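# Return the grip85 gripper to the empty stand slot

## Task

Carry the adaptive gripper (tool 'grip85') into the slot of the tool stand that has no tool in it, and get it completely seated there; a tool that is not fully seated means failure. Then unlock, pull the tool changer a good distance away from the tool, and finish with the arm clear of it. While a tool is locked on, it is treated as part of the arm. Nothing may be knocked or put off the table.

## Robot and tools

Robot: one arm with a tool changer on its flange. The changer can lock onto one of two tools, grip50 or grip85 (the adaptive gripper). A locked tool is treated as part of the arm. end_effector_position is always the centre of the changer's flat face, with or without a tool.

Frames: the scene frame has its origin on the table top under the arm base, +z up, and +y to the left when facing along +x. Positions are in metres; orientations are quaternions written w, x, y, z. The face's own z axis points away from the arm. grip85's grip point sits 173 mm along face z when closed, and 13 mm less when fully open. Both grippers close along face x.

execute_actions(actions): actions is a list of actions. Each action is a table of up to 15 rows, one row per 1/30 s control step. A shorter table keeps its last row for the rest of the 15 steps. A row holds 14 numbers: x, y, z, qw, qx, qy, qz, lock, grip50_position, grip50_force_limit, grip50_speed, grip85_position, grip85_force_limit, grip85_speed. The first seven are an absolute target pose for the changer face, in the scene frame. The last seven are scaled to -1..1. Repeat the desired quaternion in every row, because the reported one drifts.

An action is rejected if its target lies more than 0.6 m from the face's current position along any face axis. If the first action breaks this, or any action is malformed, the whole call does nothing. On every step the command is clipped to at most 100 mm and 16 degrees from the measured pose. Motion trails commands by about 0.17 s, and the arm will not go past the last clipped pose, so a distant goal needs more actions. Position wins over orientation when both cannot be met. An empty list just returns the state and images.

move(target, speed, stop_force, blocking): target is one 14-number row, laid out as above, giving an absolute pose. The face travels a straight path there. speed is 0.002 to 0.5 m/s (default 0.25), and turning is capped at twice that in rad/s. The path lasts 0.5 to 10 s. stop_force (9 to 40 N, optional) ends the path when the wrist senses that much extra push against the motion, then backs off two steps. Use it only with very slow moves, not on moves that turn the face, and not when leaving a surface you are pressing. blocking=false returns after 0.5 s and cannot be combined with stop_force. Until that move reports its end, use wait or stop before sending anything else. The result adds a move: line giving the ending (done, off_target, moving, held, fault, contact) and limits (paced = pose clipped; held = some steps blocked, after which the arm may surge), plus the distance to target. The arm is stiff, so pressing even slightly past a firm contact can trigger a fault.

wait(seconds): 0 to 10; the arm holds its last command. stop(): brakes a running move. zoom_image(camera, region): camera is cam_head_left, cam_head_right or cam_wrist; region is [x0, y0, x1, y1] in pixels, at most 504 by 504. finished_scene(scene): ends the current scene; pass its number. It cannot be undone.

Tool changer: a positive lock number locks, a negative one unlocks (each takes about 1 s), and 0 keeps the last command. The tool's plate fits only with face -y toward the open side of the fork it hangs in. Unlocking works only while in_stand reads 1; elsewhere unlock commands are discarded and unlock_refused reads 1. Result fields: tool_id (grip50, grip85, none), locked, unlocked, plate_near, in_stand, and per-gripper readings that show n/a until the tool is ready.

Stand geometry: each slot is a fork with 10 mm high stops. The fork arms lie 40 to 70 mm each side of the slot middle along face x. Their front ends are 45 mm toward the open side, and their tops are 18 mm below a hung plate's face. Slots are 180 mm apart. The changer face is 63 mm wide. Its contact block extends 46 mm on the face -y side, starting 2 mm behind the face. The lock motor extends 58 mm on the +y side, starting 13 mm behind the face.

Returning a tool: come in on the reverse of the removal path. Keep the plate about 20 mm (10 to 30 mm) above its seated height, at least 110 mm out on the fork's open side (face -y). Slide in along face +y, then lower into the fork. When in_stand reads 1, hold still, send lock -1, and wait for unlocked to read 1. Then back the face off the plate and move well away.

Other result lines: 'pose unreachable' means the clearance check changed or blocked the command. 'Hand target' is the pose the controller is currently driving toward. Step readings list positions per step, with HELD marking steps that were held back. Wrist force and torque are given on face axes; offsets are up to about 4 N, and each axis saturates near 50 N. Joint torques are noisy and offset.

Avoid: torque at a joint reaching its limit (142 N m for the three big joints, 26.6 N m for the wrists), or any outside force of 150 N. Either stops the arm for 10 s. Motors warn at 70 °C and brake at 85 °C. Do not slam, drop or push hard, and do not knock anything off the table.

Cameras: cam_head_left and cam_head_right (672x504) and cam_wrist (616x616, fisheye). Calibration is given per camera; real poses may be off by a few degrees and millimetres. Joint ranges: elbow 0 to 3.142 rad, shoulder pan ±3.142, the others ±6.283.

Each tool is called after "Emit:" in YAML: its name, and indented under it one key for each argument.

## Session

Emit:
execute_actions:
  actions: []

Scene clock: 0.00 s.
end_effector_position=(+0.6730, +0.3590, +0.3946) locked=0 unlocked=1 plate_near=0 in_stand=0 unlock_refused=0 tool_id=none grip50_position_measured=n/a grip50_object_status=n/a grip85_position_measured=n/a grip85_object_status=n/a end_effector_quat_wxyz=(-0.130, -0.034, +0.986, +0.097) end_effector_velocity=(+0.000, +0.000, +0.000) end_effector_angular_velocity=(+0.000, -0.002, +0.000)
Joint positions: [ 0.305 -0.834  0.695 -1.223 -1.318 -2.982]
Joint velocities: [-0.    -0.    -0.    -0.002 -0.    -0.   ]
Joint torques (N m, as the arm reports them, + toward a larger angle): no reading
Motor temperatures (°C, as the motors report them): [26 26 24 33 30 35]
Wrist force (N, on the end effector, along its own x y z axes, offset not removed): no reading
Wrist torque (N m, same axes, about the end effector's origin, offset not removed): no reading
Hand target: +0.673, +0.359, +0.395; -0.130, -0.034, +0.986, +0.097

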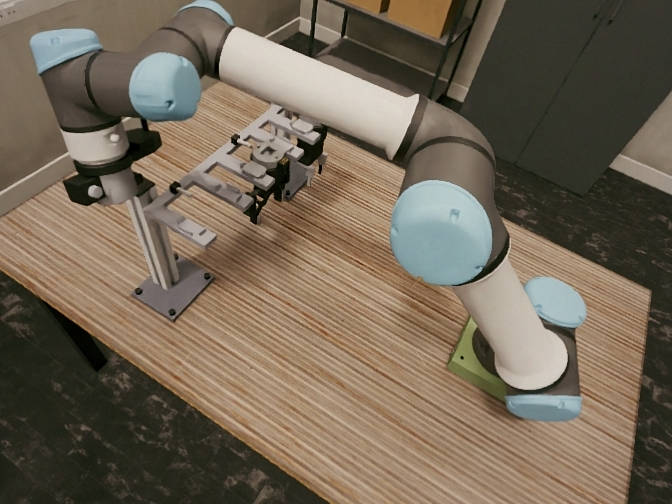

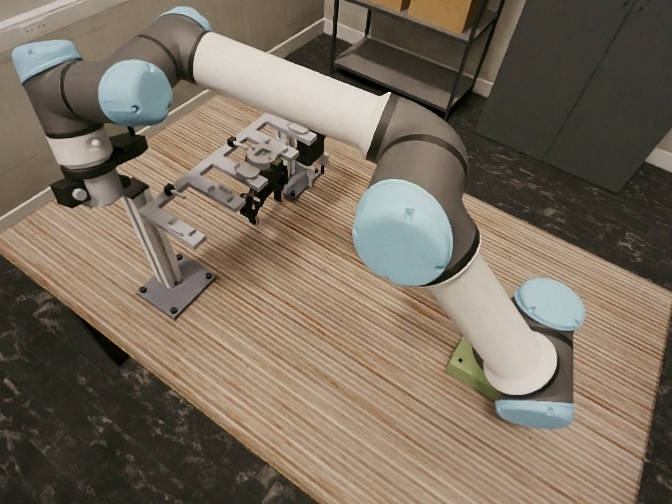

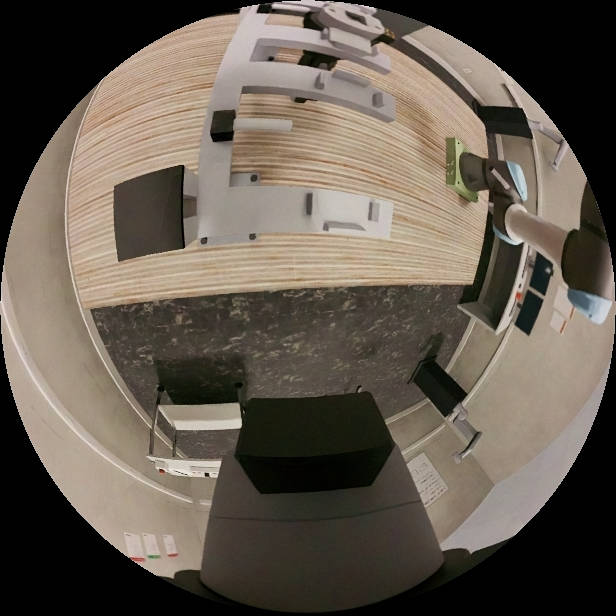

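Emit:
zoom_image:
  camera: "cam_head_left"
  region: [120, 80, 360, 260]

Emit:
zoom_image:
  camera: "cam_head_right"
  region: [120, 80, 360, 260]

Emit:
zoom_image:
  camera: "cam_wrist"
  region: [180, 0, 440, 260]

Region (120, 80, 360, 260) of cam_head_left's 672x504 image, scaled by 2.100, with more detail than that image has; it fills the top 378 rows of this view, and the rest is white.

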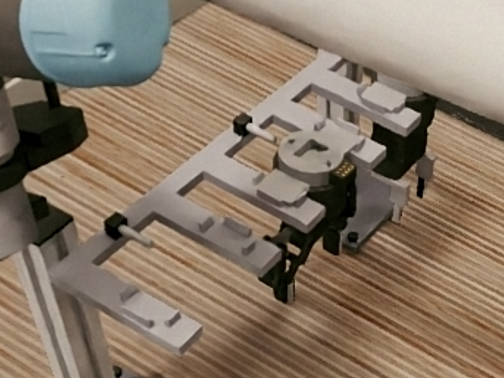

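Region (120, 80, 360, 260) of cam_head_right's 672x504 image, scaled by 2.100, with more detail than that image has; it fills the top 378 rows of this view, and the rest is white.

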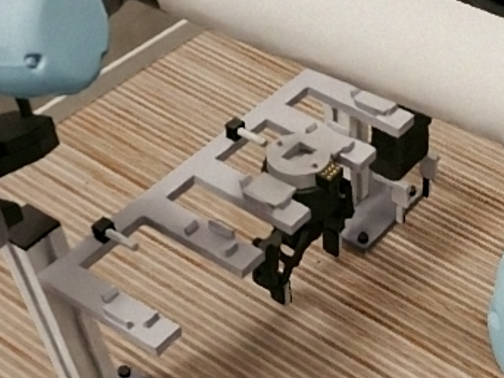

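Region (180, 0, 440, 260) of cam_wrist's 616x616 image, scaled by 1.938, with more detail than that image has.

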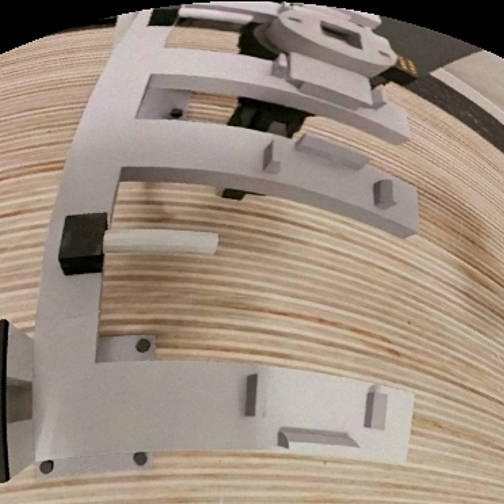

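Emit:
move:
  target: [0.60,0.05,0.40,0,0.7071,0.7071,0,0,0,0,0,0,0,0]
  speed: 0.3

Scene clock: 45.40 s.
end_effector_position=(+0.6003, +0.0502, +0.3998) locked=0 unlocked=1 plate_near=0 in_stand=0 unlock_refused=0 tool_id=none grip50_position_measured=n/a grip50_object_status=n/a grip85_position_measured=n/a grip85_object_status=n/a end_effector_quat_wxyz=(+0.000, +0.707, +0.708, +0.000) end_effector_velocity=(-0.001, -0.002, -0.000) end_effector_angular_velocity=(-0.003, +0.002, -0.010)
Joint positions: [-0.1   -1.343  1.485 -1.718 -1.56  -1.721]
Joint velocities: [-0.002 -0.002  0.002  0.001 -0.003  0.008]
Joint torques (N m, as the arm reports them, + toward a larger angle): [ -9.25 -47.58 -20.45  -4.56  -2.29   2.51]
Motor temperatures (°C, as the motors report them): [26 26 24 33 30 35]
Wrist force (N, on the end effector, along its own x y z axes, offset not removed): [1.2 2.0 -1.1]
Wrist torque (N m, same axes, about the end effector's origin, offset not removed): [0.15 0.10 -0.18]
Hand target: +0.600, +0.050, +0.400; +0.000, +0.707, +0.707, +0.000
Off the commanded pose: 0.000 m, 0 deg.
move: done
camera_calibration (this result's frames):
cam_wrist: T_world_to_cam=[[0.0330236, 0.998519, 0.0432335, -0.0829793], [0.958795, -0.0438631, 0.280692, -0.626936], [0.282173, 0.0321826, -0.958824, 0.263724], [0, 0, 0, 1]] pos_world=[0.529427, 0.0468697, 0.432429]

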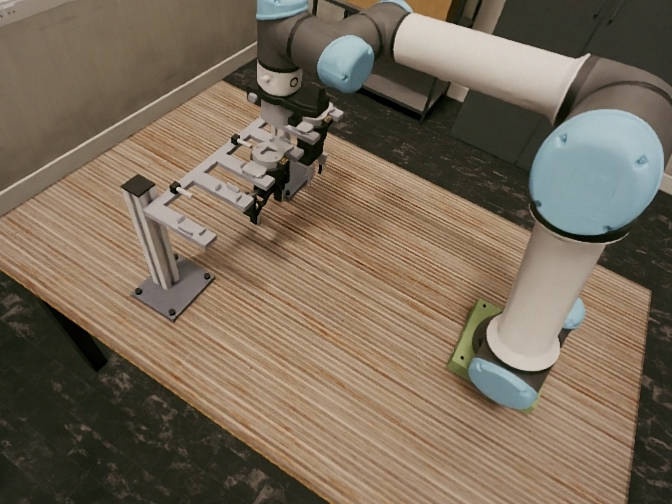

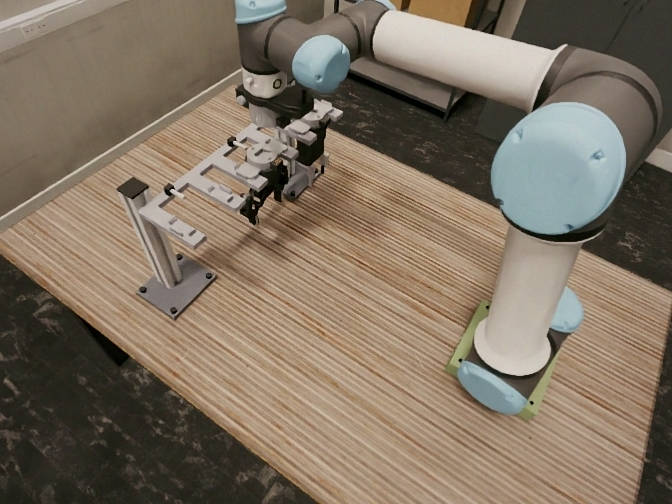

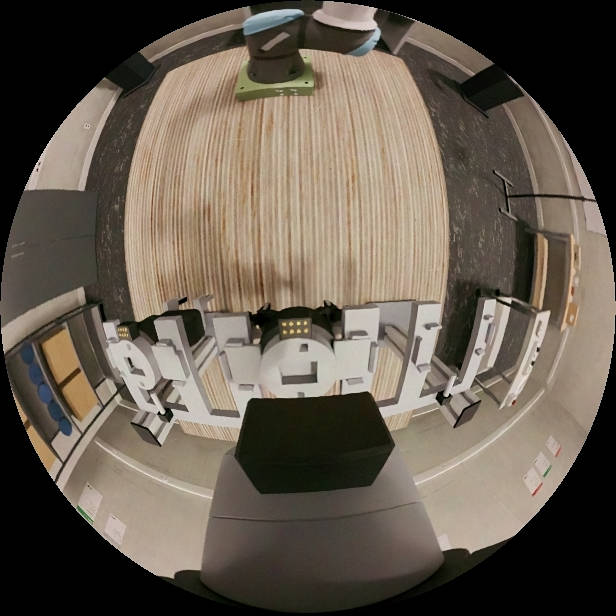

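Emit:
zoom_image:
  camera: "cam_wrist"
  region: [200, 280, 400, 430]

Region (200, 280, 400, 430) of cam_wrist's 616x616 image, scaled by 2.520, with more detail than that image has; it fills the top 378 rows of this view, and the rest is white.

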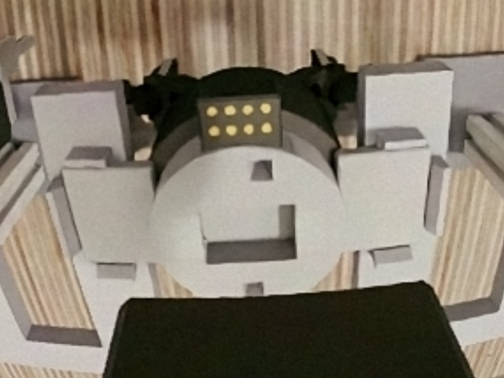

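Emit:
move:
  target: [0.617,0.043,0.33,0,0.7071,0.7071,0,0,0,0,0,0,0,0]
  speed: 0.15

Emit:
zoom_image:
  camera: "cam_wrist"
  region: [150, 250, 450, 475]

Emit:
zoom_image:
  camera: "cam_head_left"
  region: [200, 80, 360, 200]

Scene clock: 59.33 s.
end_effector_position=(+0.6169, +0.0430, +0.3303) locked=0 unlocked=1 plate_near=0 in_stand=0 unlock_refused=0 tool_id=none grip50_position_measured=n/a grip50_object_status=n/a grip85_position_measured=n/a grip85_object_status=n/a end_effector_quat_wxyz=(+0.000, +0.707, +0.707, -0.000) end_effector_velocity=(+0.001, -0.000, -0.002) end_effector_angular_velocity=(+0.000, -0.002, +0.000)
Joint positions: [-0.107 -1.268  1.57  -1.877 -1.561 -1.726]
Joint velocities: [-0.     0.003  0.001 -0.006  0.    -0.001]
Joint torques (N m, as the arm reports them, + toward a larger angle): [ -7.78 -31.2  -20.21  -4.67  -1.3   -2.93]
Motor temperatures (°C, as the motors report them): [26 26 24 33 30 35]
Wrist force (N, on the end effector, along its own x y z axes, offset not removed): [-1.2 0.7 0.2]
Wrist torque (N m, same axes, about the end effector's origin, offset not removed): [0.14 0.21 -0.12]
Hand target: +0.617, +0.043, +0.330; +0.000, +0.707, +0.707, -0.000
Off the commanded pose: 0.000 m, 0 deg.
move: done
camera_calibration (this result's frames):
cam_wrist: T_world_to_cam=[[0.0342498, 0.998494, 0.0428643, -0.0740501], [0.95889, -0.04492, 0.2802, -0.62342], [0.281704, 0.0315053, -0.958984, 0.192943], [0, 0, 0, 1]] pos_world=[0.545975, 0.0398558, 0.362886]

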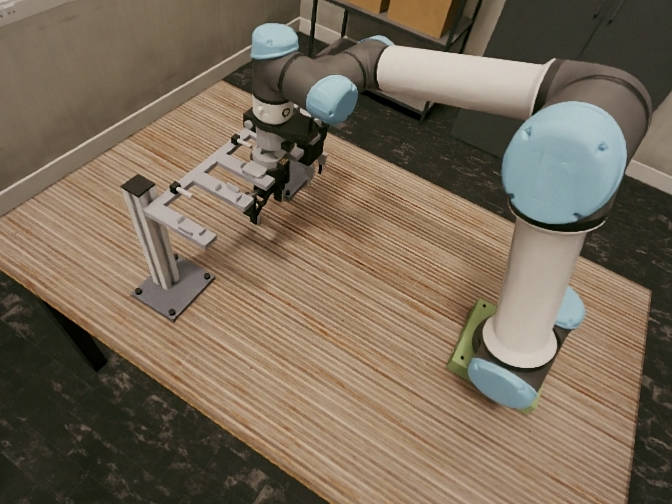

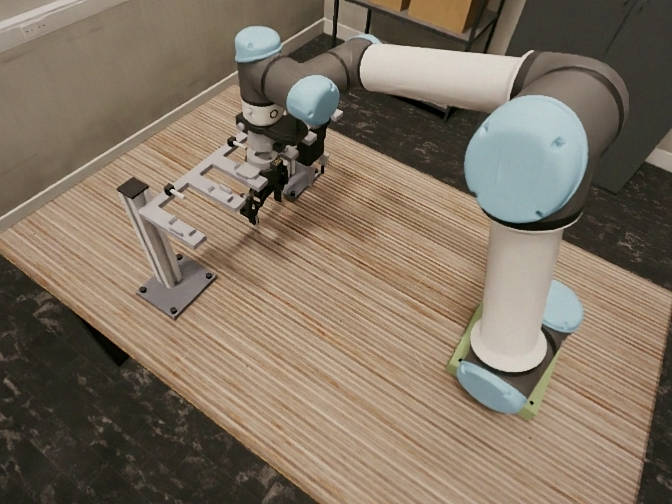

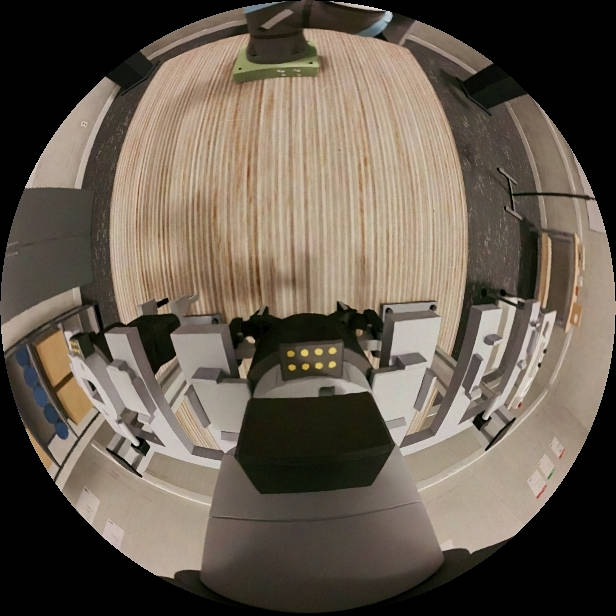

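Region (150, 250, 450, 475) of cam_wrist's 616x616 image, scaled by 1.680, with more detail than that image has; it fills the top 378 rows of this view, and the rest is white.

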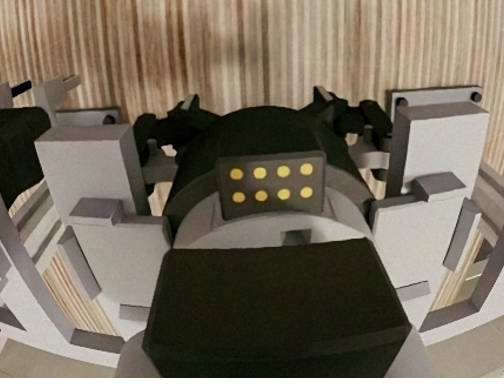

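Region (200, 80, 360, 200) of cam_head_left's 672x504 image, scaled by 3.150, with more detail than that image has; it fills the top 378 rows of this view, and the rest is white.

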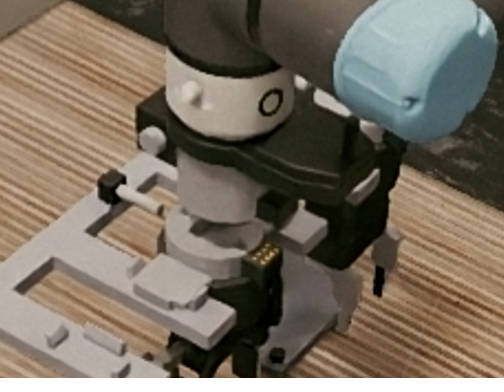

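Emit:
move:
  target: [0.625,0.045,0.305,0,0.7071,0.7071,0,0,0,0,0,0,0,0]
  speed: 0.05

Emit:
zoom_image:
  camera: "cam_wrist"
  region: [150, 250, 450, 475]

Emit:
zoom_image:
  camera: "cam_head_left"
  region: [220, 110, 320, 185]

Scene clock: 80.83 s.
end_effector_position=(+0.6250, +0.0447, +0.3103) locked=0 unlocked=1 plate_near=0 in_stand=0 unlock_refused=0 tool_id=none grip50_position_measured=n/a grip50_object_status=n/a grip85_position_measured=n/a grip85_object_status=n/a end_effector_quat_wxyz=(+0.003, +0.707, +0.707, +0.002) end_effector_velocity=(+0.000, -0.000, +0.001) end_effector_angular_velocity=(-0.000, -0.001, -0.000)
Joint positions: [-0.102 -1.236  1.582 -1.929 -1.561 -1.721]
Joint velocities: [-0.     0.    -0.001 -0.     0.    -0.   ]
Joint torques (N m, as the arm reports them, + toward a larger angle): [ -1.48 -38.2  -23.85  -2.74   0.07  -0.27]
Motor temperatures (°C, as the motors report them): [26 26 24 33 30 35]
Wrist force (N, on the end effector, along its own x y z axes, offset not removed): [1.5 0.8 -20.5]
Wrist torque (N m, same axes, about the end effector's origin, offset not removed): [0.20 -0.33 0.03]
Hand target: +0.625, +0.045, +0.310; +0.003, +0.707, +0.707, +0.002
Off the commanded pose: 0.005 m, 0 deg.
FORCE FAULT: contact force on the arm reached its limit, and the arm stopped for 10 seconds. The contact can be on any part of the arm, not only on its tool. That time counts as 20 of the actions that you can send in this scene. The arm's remaining commands of this call were not run. The arm holds still and accepts commands again. Move the arm away from the contact; if what it grips holds it there, let go first. Pushing or pulling that hard again can fault the arm again.
move: fault
camera_calibration (this result's frames):
cam_wrist: T_world_to_cam=[[0.0338592, 0.998541, 0.0420701, -0.0746494], [0.956803, -0.0445484, 0.287303, -0.626422], [0.288758, 0.030525, -0.956916, 0.166503], [0, 0, 0, 1]] pos_world=[0.553811, 0.0415518, 0.342443]

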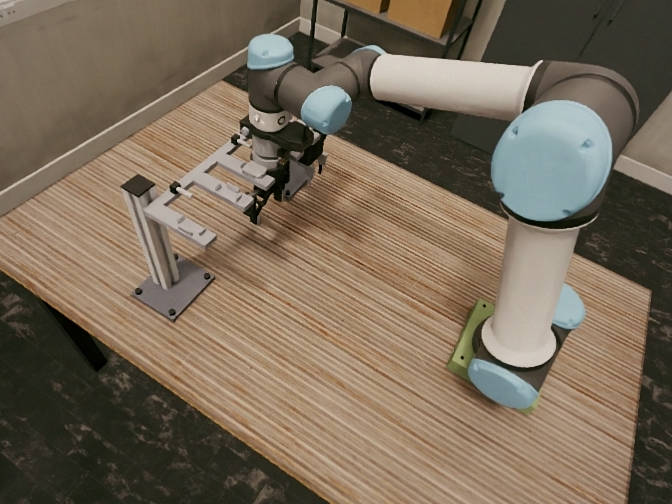

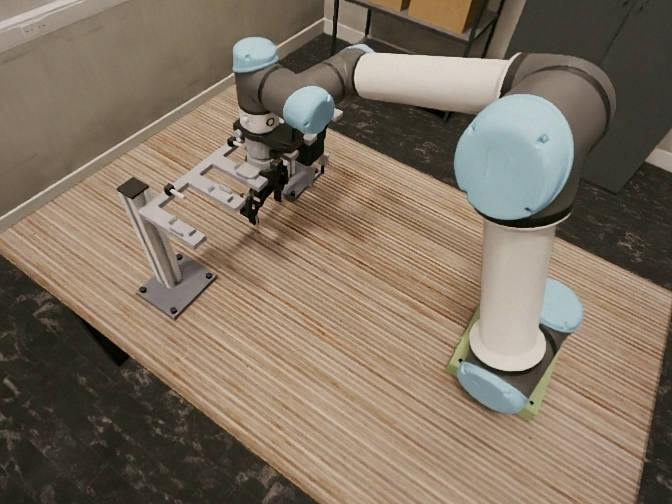

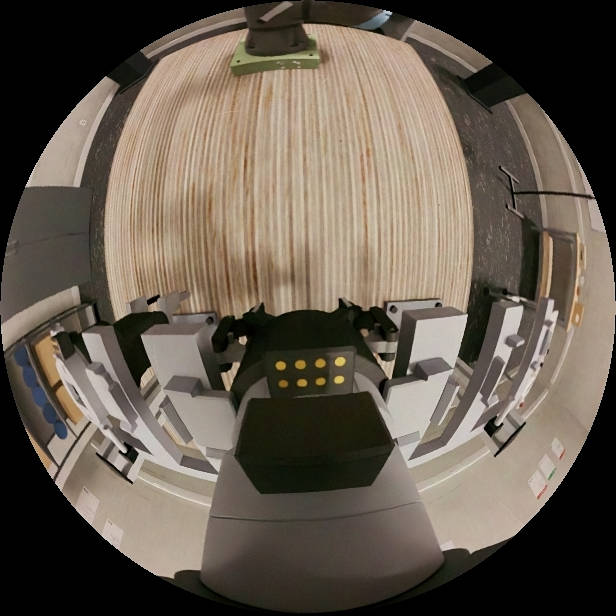

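Region (150, 250, 450, 475) of cam_wrist's 616x616 image, scaled by 1.680, with more detail than that image has; it fills the top 378 rows of this view, and the rest is white.

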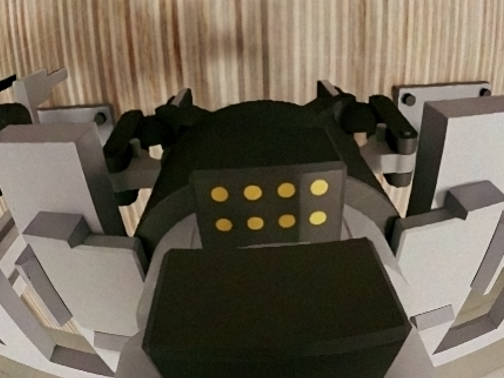

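Region (220, 110, 320, 185) of cam_head_left's 672x504 image, scaled by 5.040, with more detail than that image has; it fills the top 378 rows of this view, and the rest is white.

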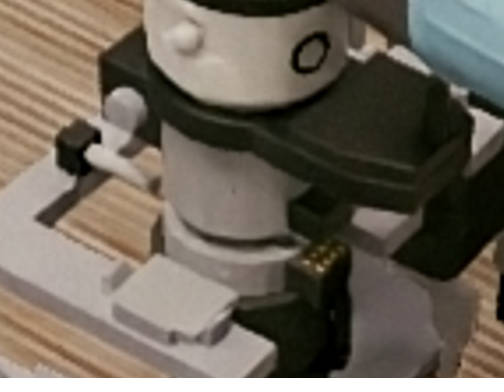

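Emit:
move:
  target: [0.6228,0.0458,0.314,0,0.7071,0.7071,0,0,0,0,0,0,0,0]
  speed: 0.01

Emit:
move:
  target: [0.6228,0.0458,0.298,0,0.7071,0.7071,0,0,0,0,0,0,0,0]
  speed: 0.003
  stop_force: 12

Emit:
zoom_image:
  camera: "cam_wrist"
  region: [150, 250, 450, 475]

Emit:
zoom_image:
  camera: "cam_head_right"
  region: [210, 110, 310, 185]

Scene clock: 90.47 s.
end_effector_position=(+0.6229, +0.0458, +0.3138) locked=0 unlocked=1 plate_near=0 in_stand=0 unlock_refused=0 tool_id=none grip50_position_measured=n/a grip50_object_status=n/a grip85_position_measured=n/a grip85_object_status=n/a end_effector_quat_wxyz=(+0.000, +0.707, +0.707, +0.000) end_effector_velocity=(-0.001, +0.000, +0.001) end_effector_angular_velocity=(+0.000, +0.004, -0.000)
Joint positions: [-0.101 -1.241  1.578 -1.912 -1.561 -1.72 ]
Joint velocities: [ 0.    -0.002 -0.001  0.007 -0.     0.   ]
Joint torques (N m, as the arm reports them, + toward a larger angle): [  6.43 -49.73 -34.65  -1.88  -1.53   2.39]
Motor temperatures (°C, as the motors report them): [26 26 24 33 30 35]
Wrist force (N, on the end effector, along its own x y z axes, offset not removed): [1.6 2.5 -0.9]
Wrist torque (N m, same axes, about the end effector's origin, offset not removed): [0.17 -0.01 -0.14]
Hand target: +0.623, +0.046, +0.314; +0.000, +0.707, +0.707, -0.000
Off the commanded pose: 0.000 m, 0 deg.
move: done
camera_calibration (this result's frames):
cam_wrist: T_world_to_cam=[[0.0342422, 0.998492, 0.0428991, -0.0762628], [0.958803, -0.0449323, 0.280496, -0.624494], [0.282001, 0.031527, -0.958896, 0.175207], [0, 0, 0, 1]] pos_world=[0.55197, 0.0425641, 0.346445]

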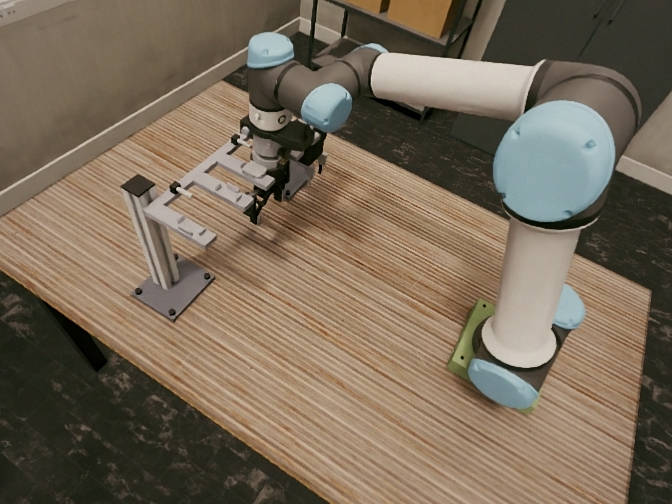

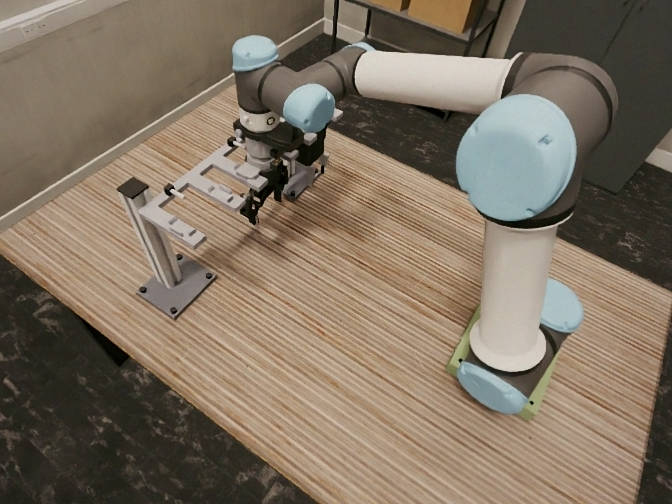

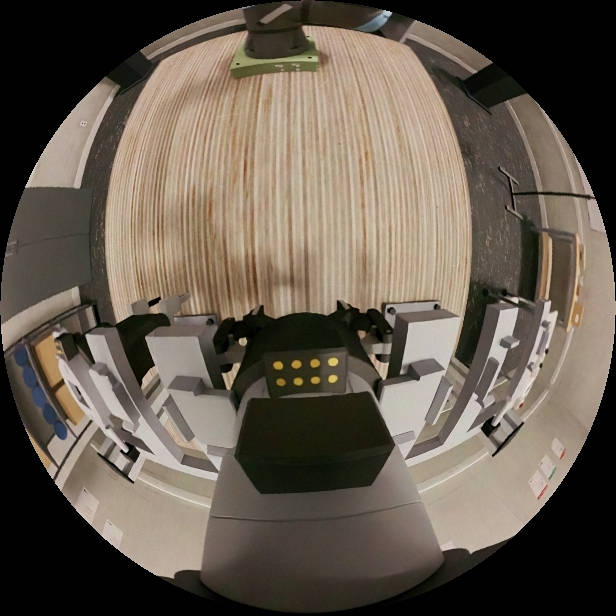

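Scene clock: 94.83 s.
end_effector_position=(+0.6228, +0.0458, +0.3018) locked=0 unlocked=1 plate_near=0 in_stand=1 unlock_refused=0 tool_id=none grip50_position_measured=n/a grip50_object_status=n/a grip85_position_measured=n/a grip85_object_status=n/a end_effector_quat_wxyz=(+0.000, +0.707, +0.707, +0.000) end_effector_velocity=(-0.000, +0.000, +0.001) end_effector_angular_velocity=(+0.000, +0.002, -0.000)
Joint positions: [-0.1   -1.231  1.597 -1.941 -1.561 -1.719]
Joint velocities: [ 0.    -0.001 -0.002  0.004 -0.     0.   ]
Joint torques (N m, as the arm reports them, + toward a larger angle): [  5.34 -33.28 -21.39   1.97  -2.91   2.78]
Motor temperatures (°C, as the motors report them): [26 26 24 33 30 35]
Wrist force (N, on the end effector, along its own x y z axes, offset not removed): [1.0 11.9 -15.0]
Wrist torque (N m, same axes, about the end effector's origin, offset not removed): [-0.15 0.31 -0.86]
Hand target: +0.623, +0.046, +0.302; +0.000, +0.707, +0.707, +0.000
Off the commanded pose: 0.004 m, 0 deg.
move: contact
camera_calibration (this result's frames):
cam_wrist: T_world_to_cam=[[0.0342427, 0.998492, 0.0428988, -0.0757762], [0.958857, -0.0449267, 0.280313, -0.621033], [0.281818, 0.0315351, -0.95895, 0.163842], [0, 0, 0, 1]] pos_world=[0.551903, 0.0425943, 0.33445]

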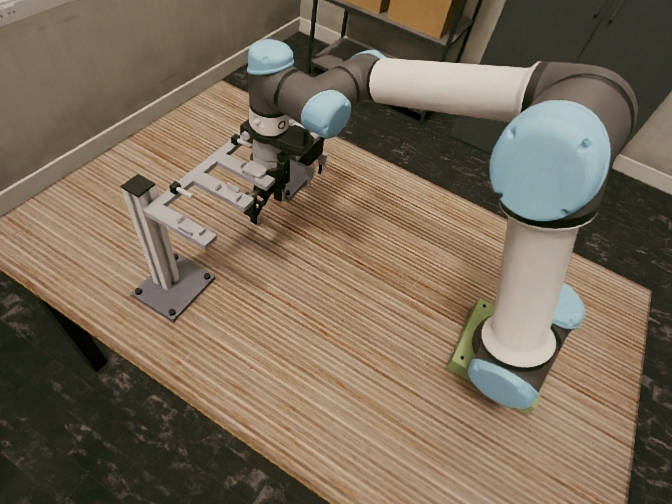

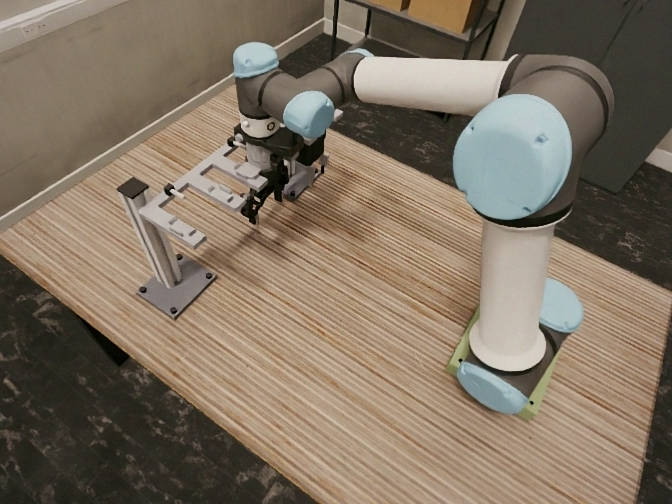

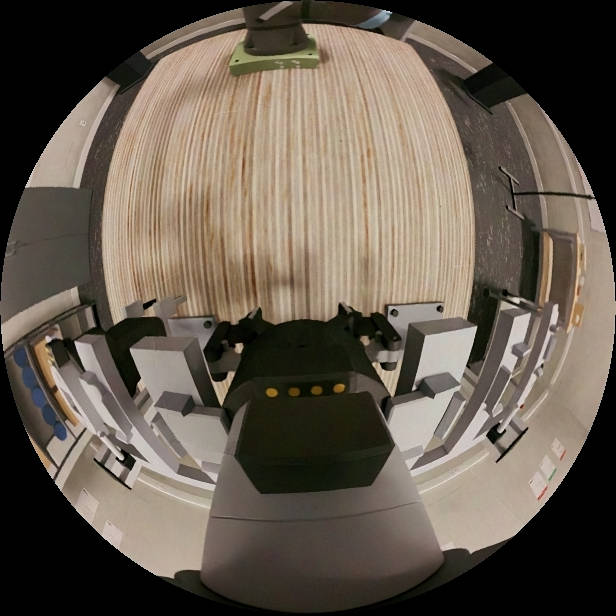

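Region (150, 250, 450, 475) of cam_wrist's 616x616 image, scaled by 1.680, with more detail than that image has; it fills the top 378 rows of this view, and the rest is white.

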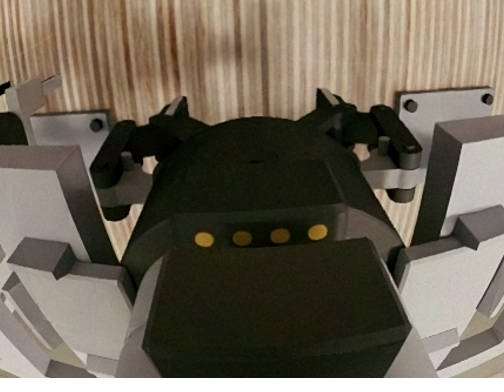

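Region (210, 110, 310, 185) of cam_head_right's 672x504 image, scaled by 5.040, with more detail than that image has; it fills the top 378 rows of this view, and the rest is white.

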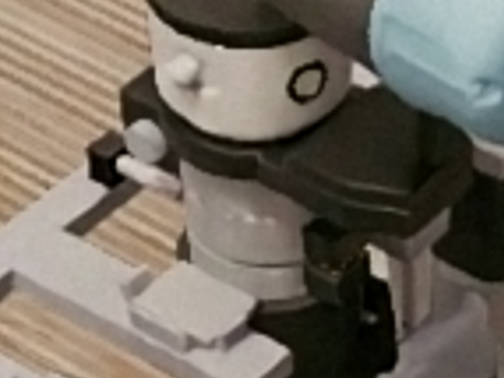

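Emit:
move:
  target: [0.6228,0.0456,0.306,0,0.7071,0.7071,0,0,0,0,0,0,0,0]
  speed: 0.01

Emit:
move:
  target: [0.6236,0.0456,0.306,0,0.7022,0.712,0,0,0,0,0,0,0,0]
  speed: 0.01

Emit:
move:
  target: [0.6236,0.0456,0.294,0,0.7022,0.712,0,0,0,0,0,0,0,0]
  speed: 0.003
  stop_force: 15

Scene clock: 104.70 s.
end_effector_position=(+0.6228, +0.0456, +0.3058) locked=0 unlocked=1 plate_near=0 in_stand=0 unlock_refused=0 tool_id=none grip50_position_measured=n/a grip50_object_status=n/a grip85_position_measured=n/a grip85_object_status=n/a end_effector_quat_wxyz=(+0.000, +0.707, +0.707, +0.000) end_effector_velocity=(-0.001, -0.000, +0.001) end_effector_angular_velocity=(-0.000, +0.003, -0.000)
Joint positions: [-0.101 -1.235  1.591 -1.931 -1.561 -1.72 ]
Joint velocities: [-0.    -0.002 -0.     0.005 -0.001 -0.   ]
Joint torques (N m, as the arm reports them, + toward a larger angle): [ -8.49 -51.3  -33.71  -1.99  -2.06  -2.91]
Motor temperatures (°C, as the motors report them): [26 26 24 33 30 35]
Wrist force (N, on the end effector, along its own x y z axes, offset not removed): [-1.0 3.6 1.8]
Wrist torque (N m, same axes, about the end effector's origin, offset not removed): [0.13 0.09 -0.15]
Hand target: +0.623, +0.046, +0.306; +0.000, +0.707, +0.707, +0.000
Off the commanded pose: 0.000 m, 0 deg.
move: done
camera_calibration (this result's frames):
cam_wrist: T_world_to_cam=[[0.0342484, 0.998492, 0.0429066, -0.0757786], [0.958879, -0.0449318, 0.280236, -0.622144], [0.281742, 0.0315445, -0.958972, 0.167751], [0, 0, 0, 1]] pos_world=[0.551893, 0.0424186, 0.338467]

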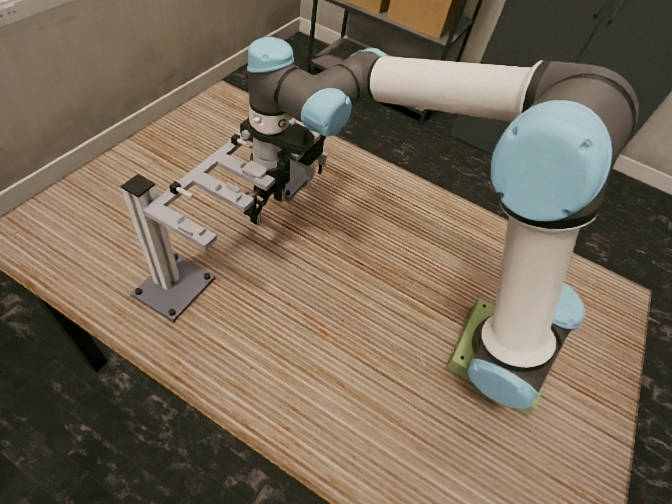

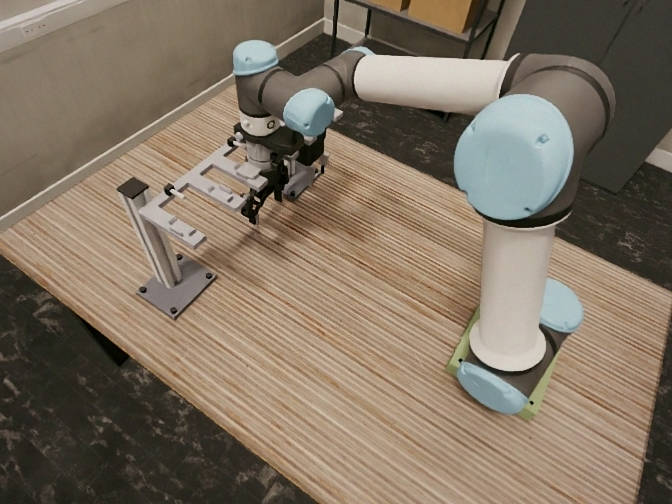

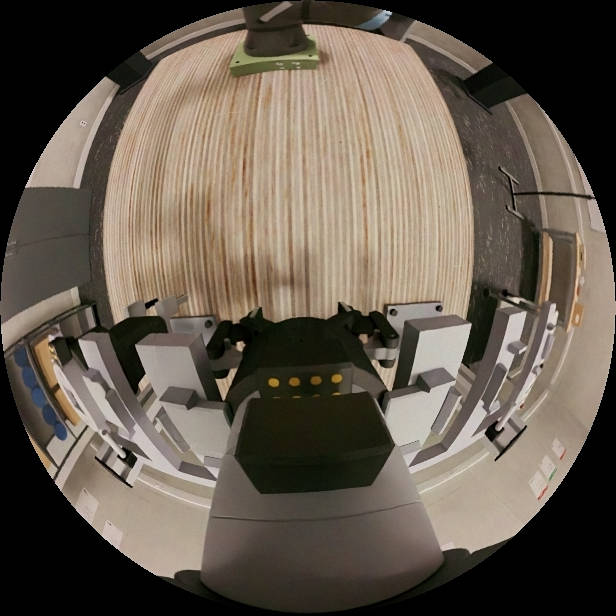

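Scene clock: 105.60 s.
end_effector_position=(+0.6236, +0.0456, +0.3060) locked=0 unlocked=1 plate_near=0 in_stand=0 unlock_refused=0 tool_id=none grip50_position_measured=n/a grip50_object_status=n/a grip85_position_measured=n/a grip85_object_status=n/a end_effector_quat_wxyz=(+0.000, +0.702, +0.712, +0.000) end_effector_velocity=(+0.001, +0.000, -0.000) end_effector_angular_velocity=(+0.000, +0.000, +0.004)
Joint positions: [-0.1   -1.233  1.588 -1.93  -1.561 -1.733]
Joint velocities: [ 0.001  0.002 -0.002  0.001  0.    -0.004]
Joint torques (N m, as the arm reports them, + toward a larger angle): [  7.07 -31.66 -34.66  -1.83  -2.41  -2.99]
Motor temperatures (°C, as the motors report them): [26 26 24 33 30 35]
Wrist force (N, on the end effector, along its own x y z axes, offset not removed): [2.0 3.0 0.2]
Wrist torque (N m, same axes, about the end effector's origin, offset not removed): [0.16 -0.19 -0.23]
Hand target: +0.624, +0.046, +0.306; +0.000, +0.702, +0.712, -0.000
Off the commanded pose: 0.000 m, 0 deg.
move: done
camera_calibration (this result's frames):
cam_wrist: T_world_to_cam=[[0.0208183, 0.998863, 0.0428961, -0.0674329], [0.9594, -0.0320301, 0.280224, -0.623841], [0.28128, 0.0353207, -0.958976, 0.1678], [0, 0, 0, 1]] pos_world=[0.552718, 0.0414477, 0.338624]

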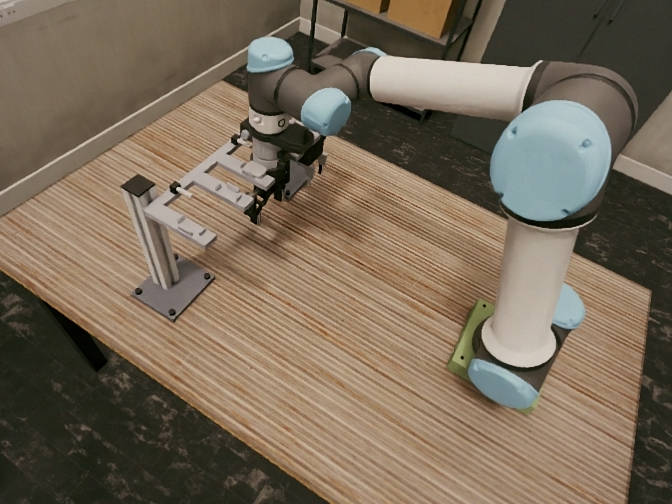

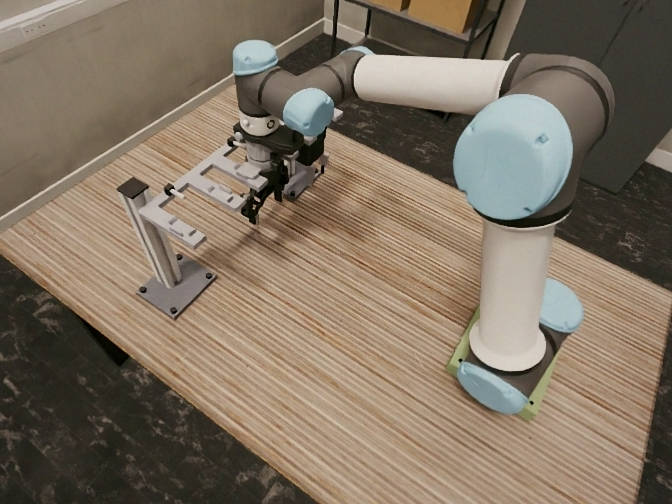

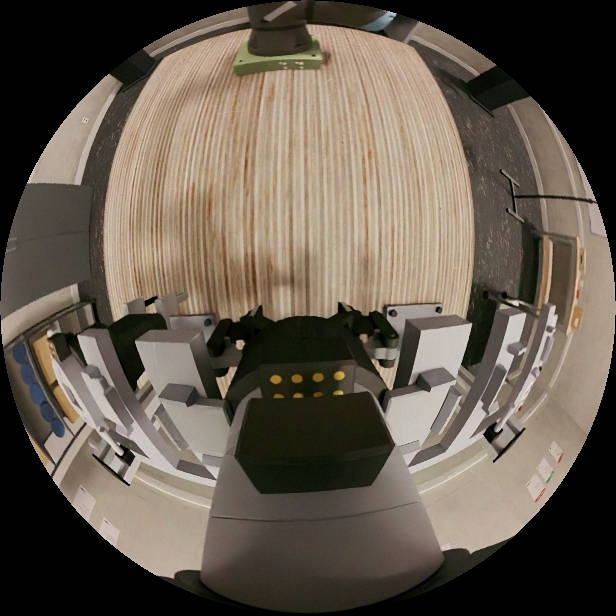

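Scene clock: 107.87 s.
end_effector_position=(+0.6236, +0.0456, +0.3004) locked=0 unlocked=1 plate_near=1 in_stand=1 unlock_refused=0 tool_id=none grip50_position_measured=n/a grip50_object_status=n/a grip85_position_measured=n/a grip85_object_status=n/a end_effector_quat_wxyz=(+0.000, +0.702, +0.712, +0.000) end_effector_velocity=(+0.000, -0.000, +0.001) end_effector_angular_velocity=(+0.000, +0.001, -0.000)
Joint positions: [-0.1   -1.228  1.597 -1.944 -1.561 -1.733]
Joint velocities: [-0.    -0.001 -0.003  0.004  0.    -0.   ]
Joint torques (N m, as the arm reports them, + toward a larger angle): [  1.3  -26.24 -23.52   0.28  -2.4   -1.48]
Motor temperatures (°C, as the motors report them): [26 26 24 33 30 35]
Wrist force (N, on the end effector, along its own x y z axes, offset not removed): [7.6 -2.0 -25.6]
Wrist torque (N m, same axes, about the end effector's origin, offset not removed): [-0.32 0.53 -0.13]
Hand target: +0.624, +0.046, +0.301; +0.000, +0.702, +0.712, +0.000
Off the commanded pose: 0.006 m, 0 deg.
move: contact
camera_calibration (this result's frames):
cam_wrist: T_world_to_cam=[[0.0206426, 0.998867, 0.0428757, -0.0670976], [0.95936, -0.0318613, 0.280382, -0.622299], [0.28143, 0.0353454, -0.958931, 0.162286], [0, 0, 0, 1]] pos_world=[0.552722, 0.0414582, 0.332979]

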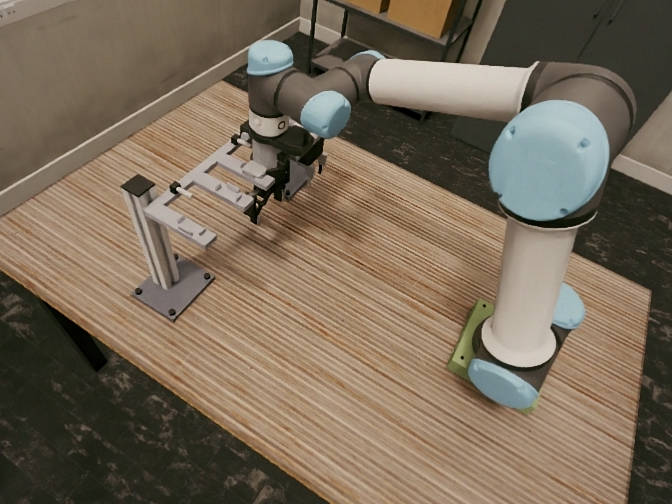

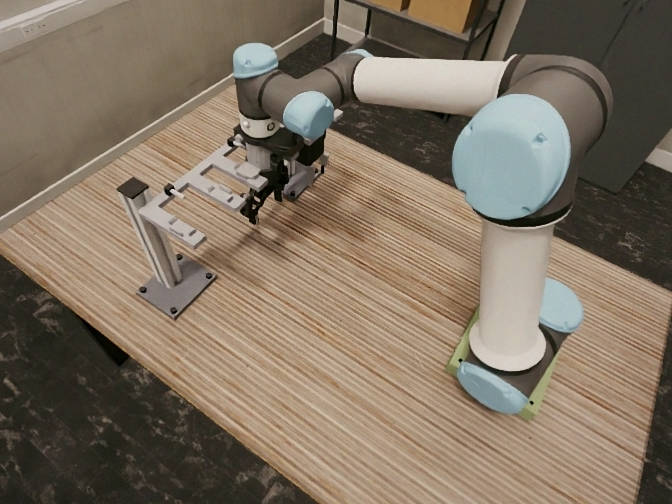

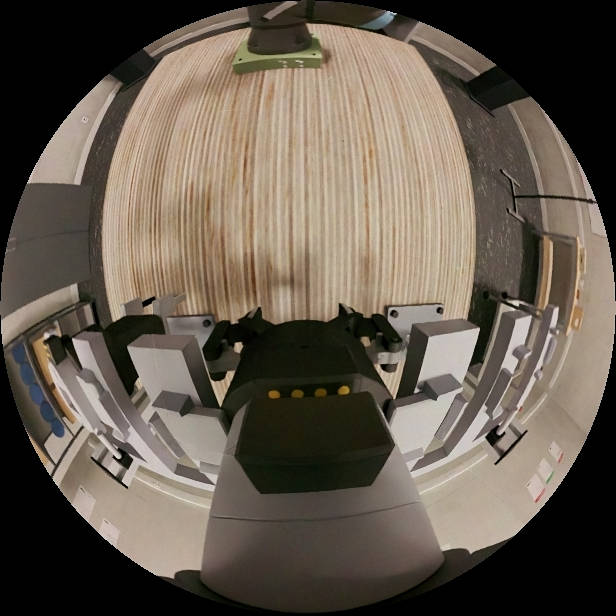

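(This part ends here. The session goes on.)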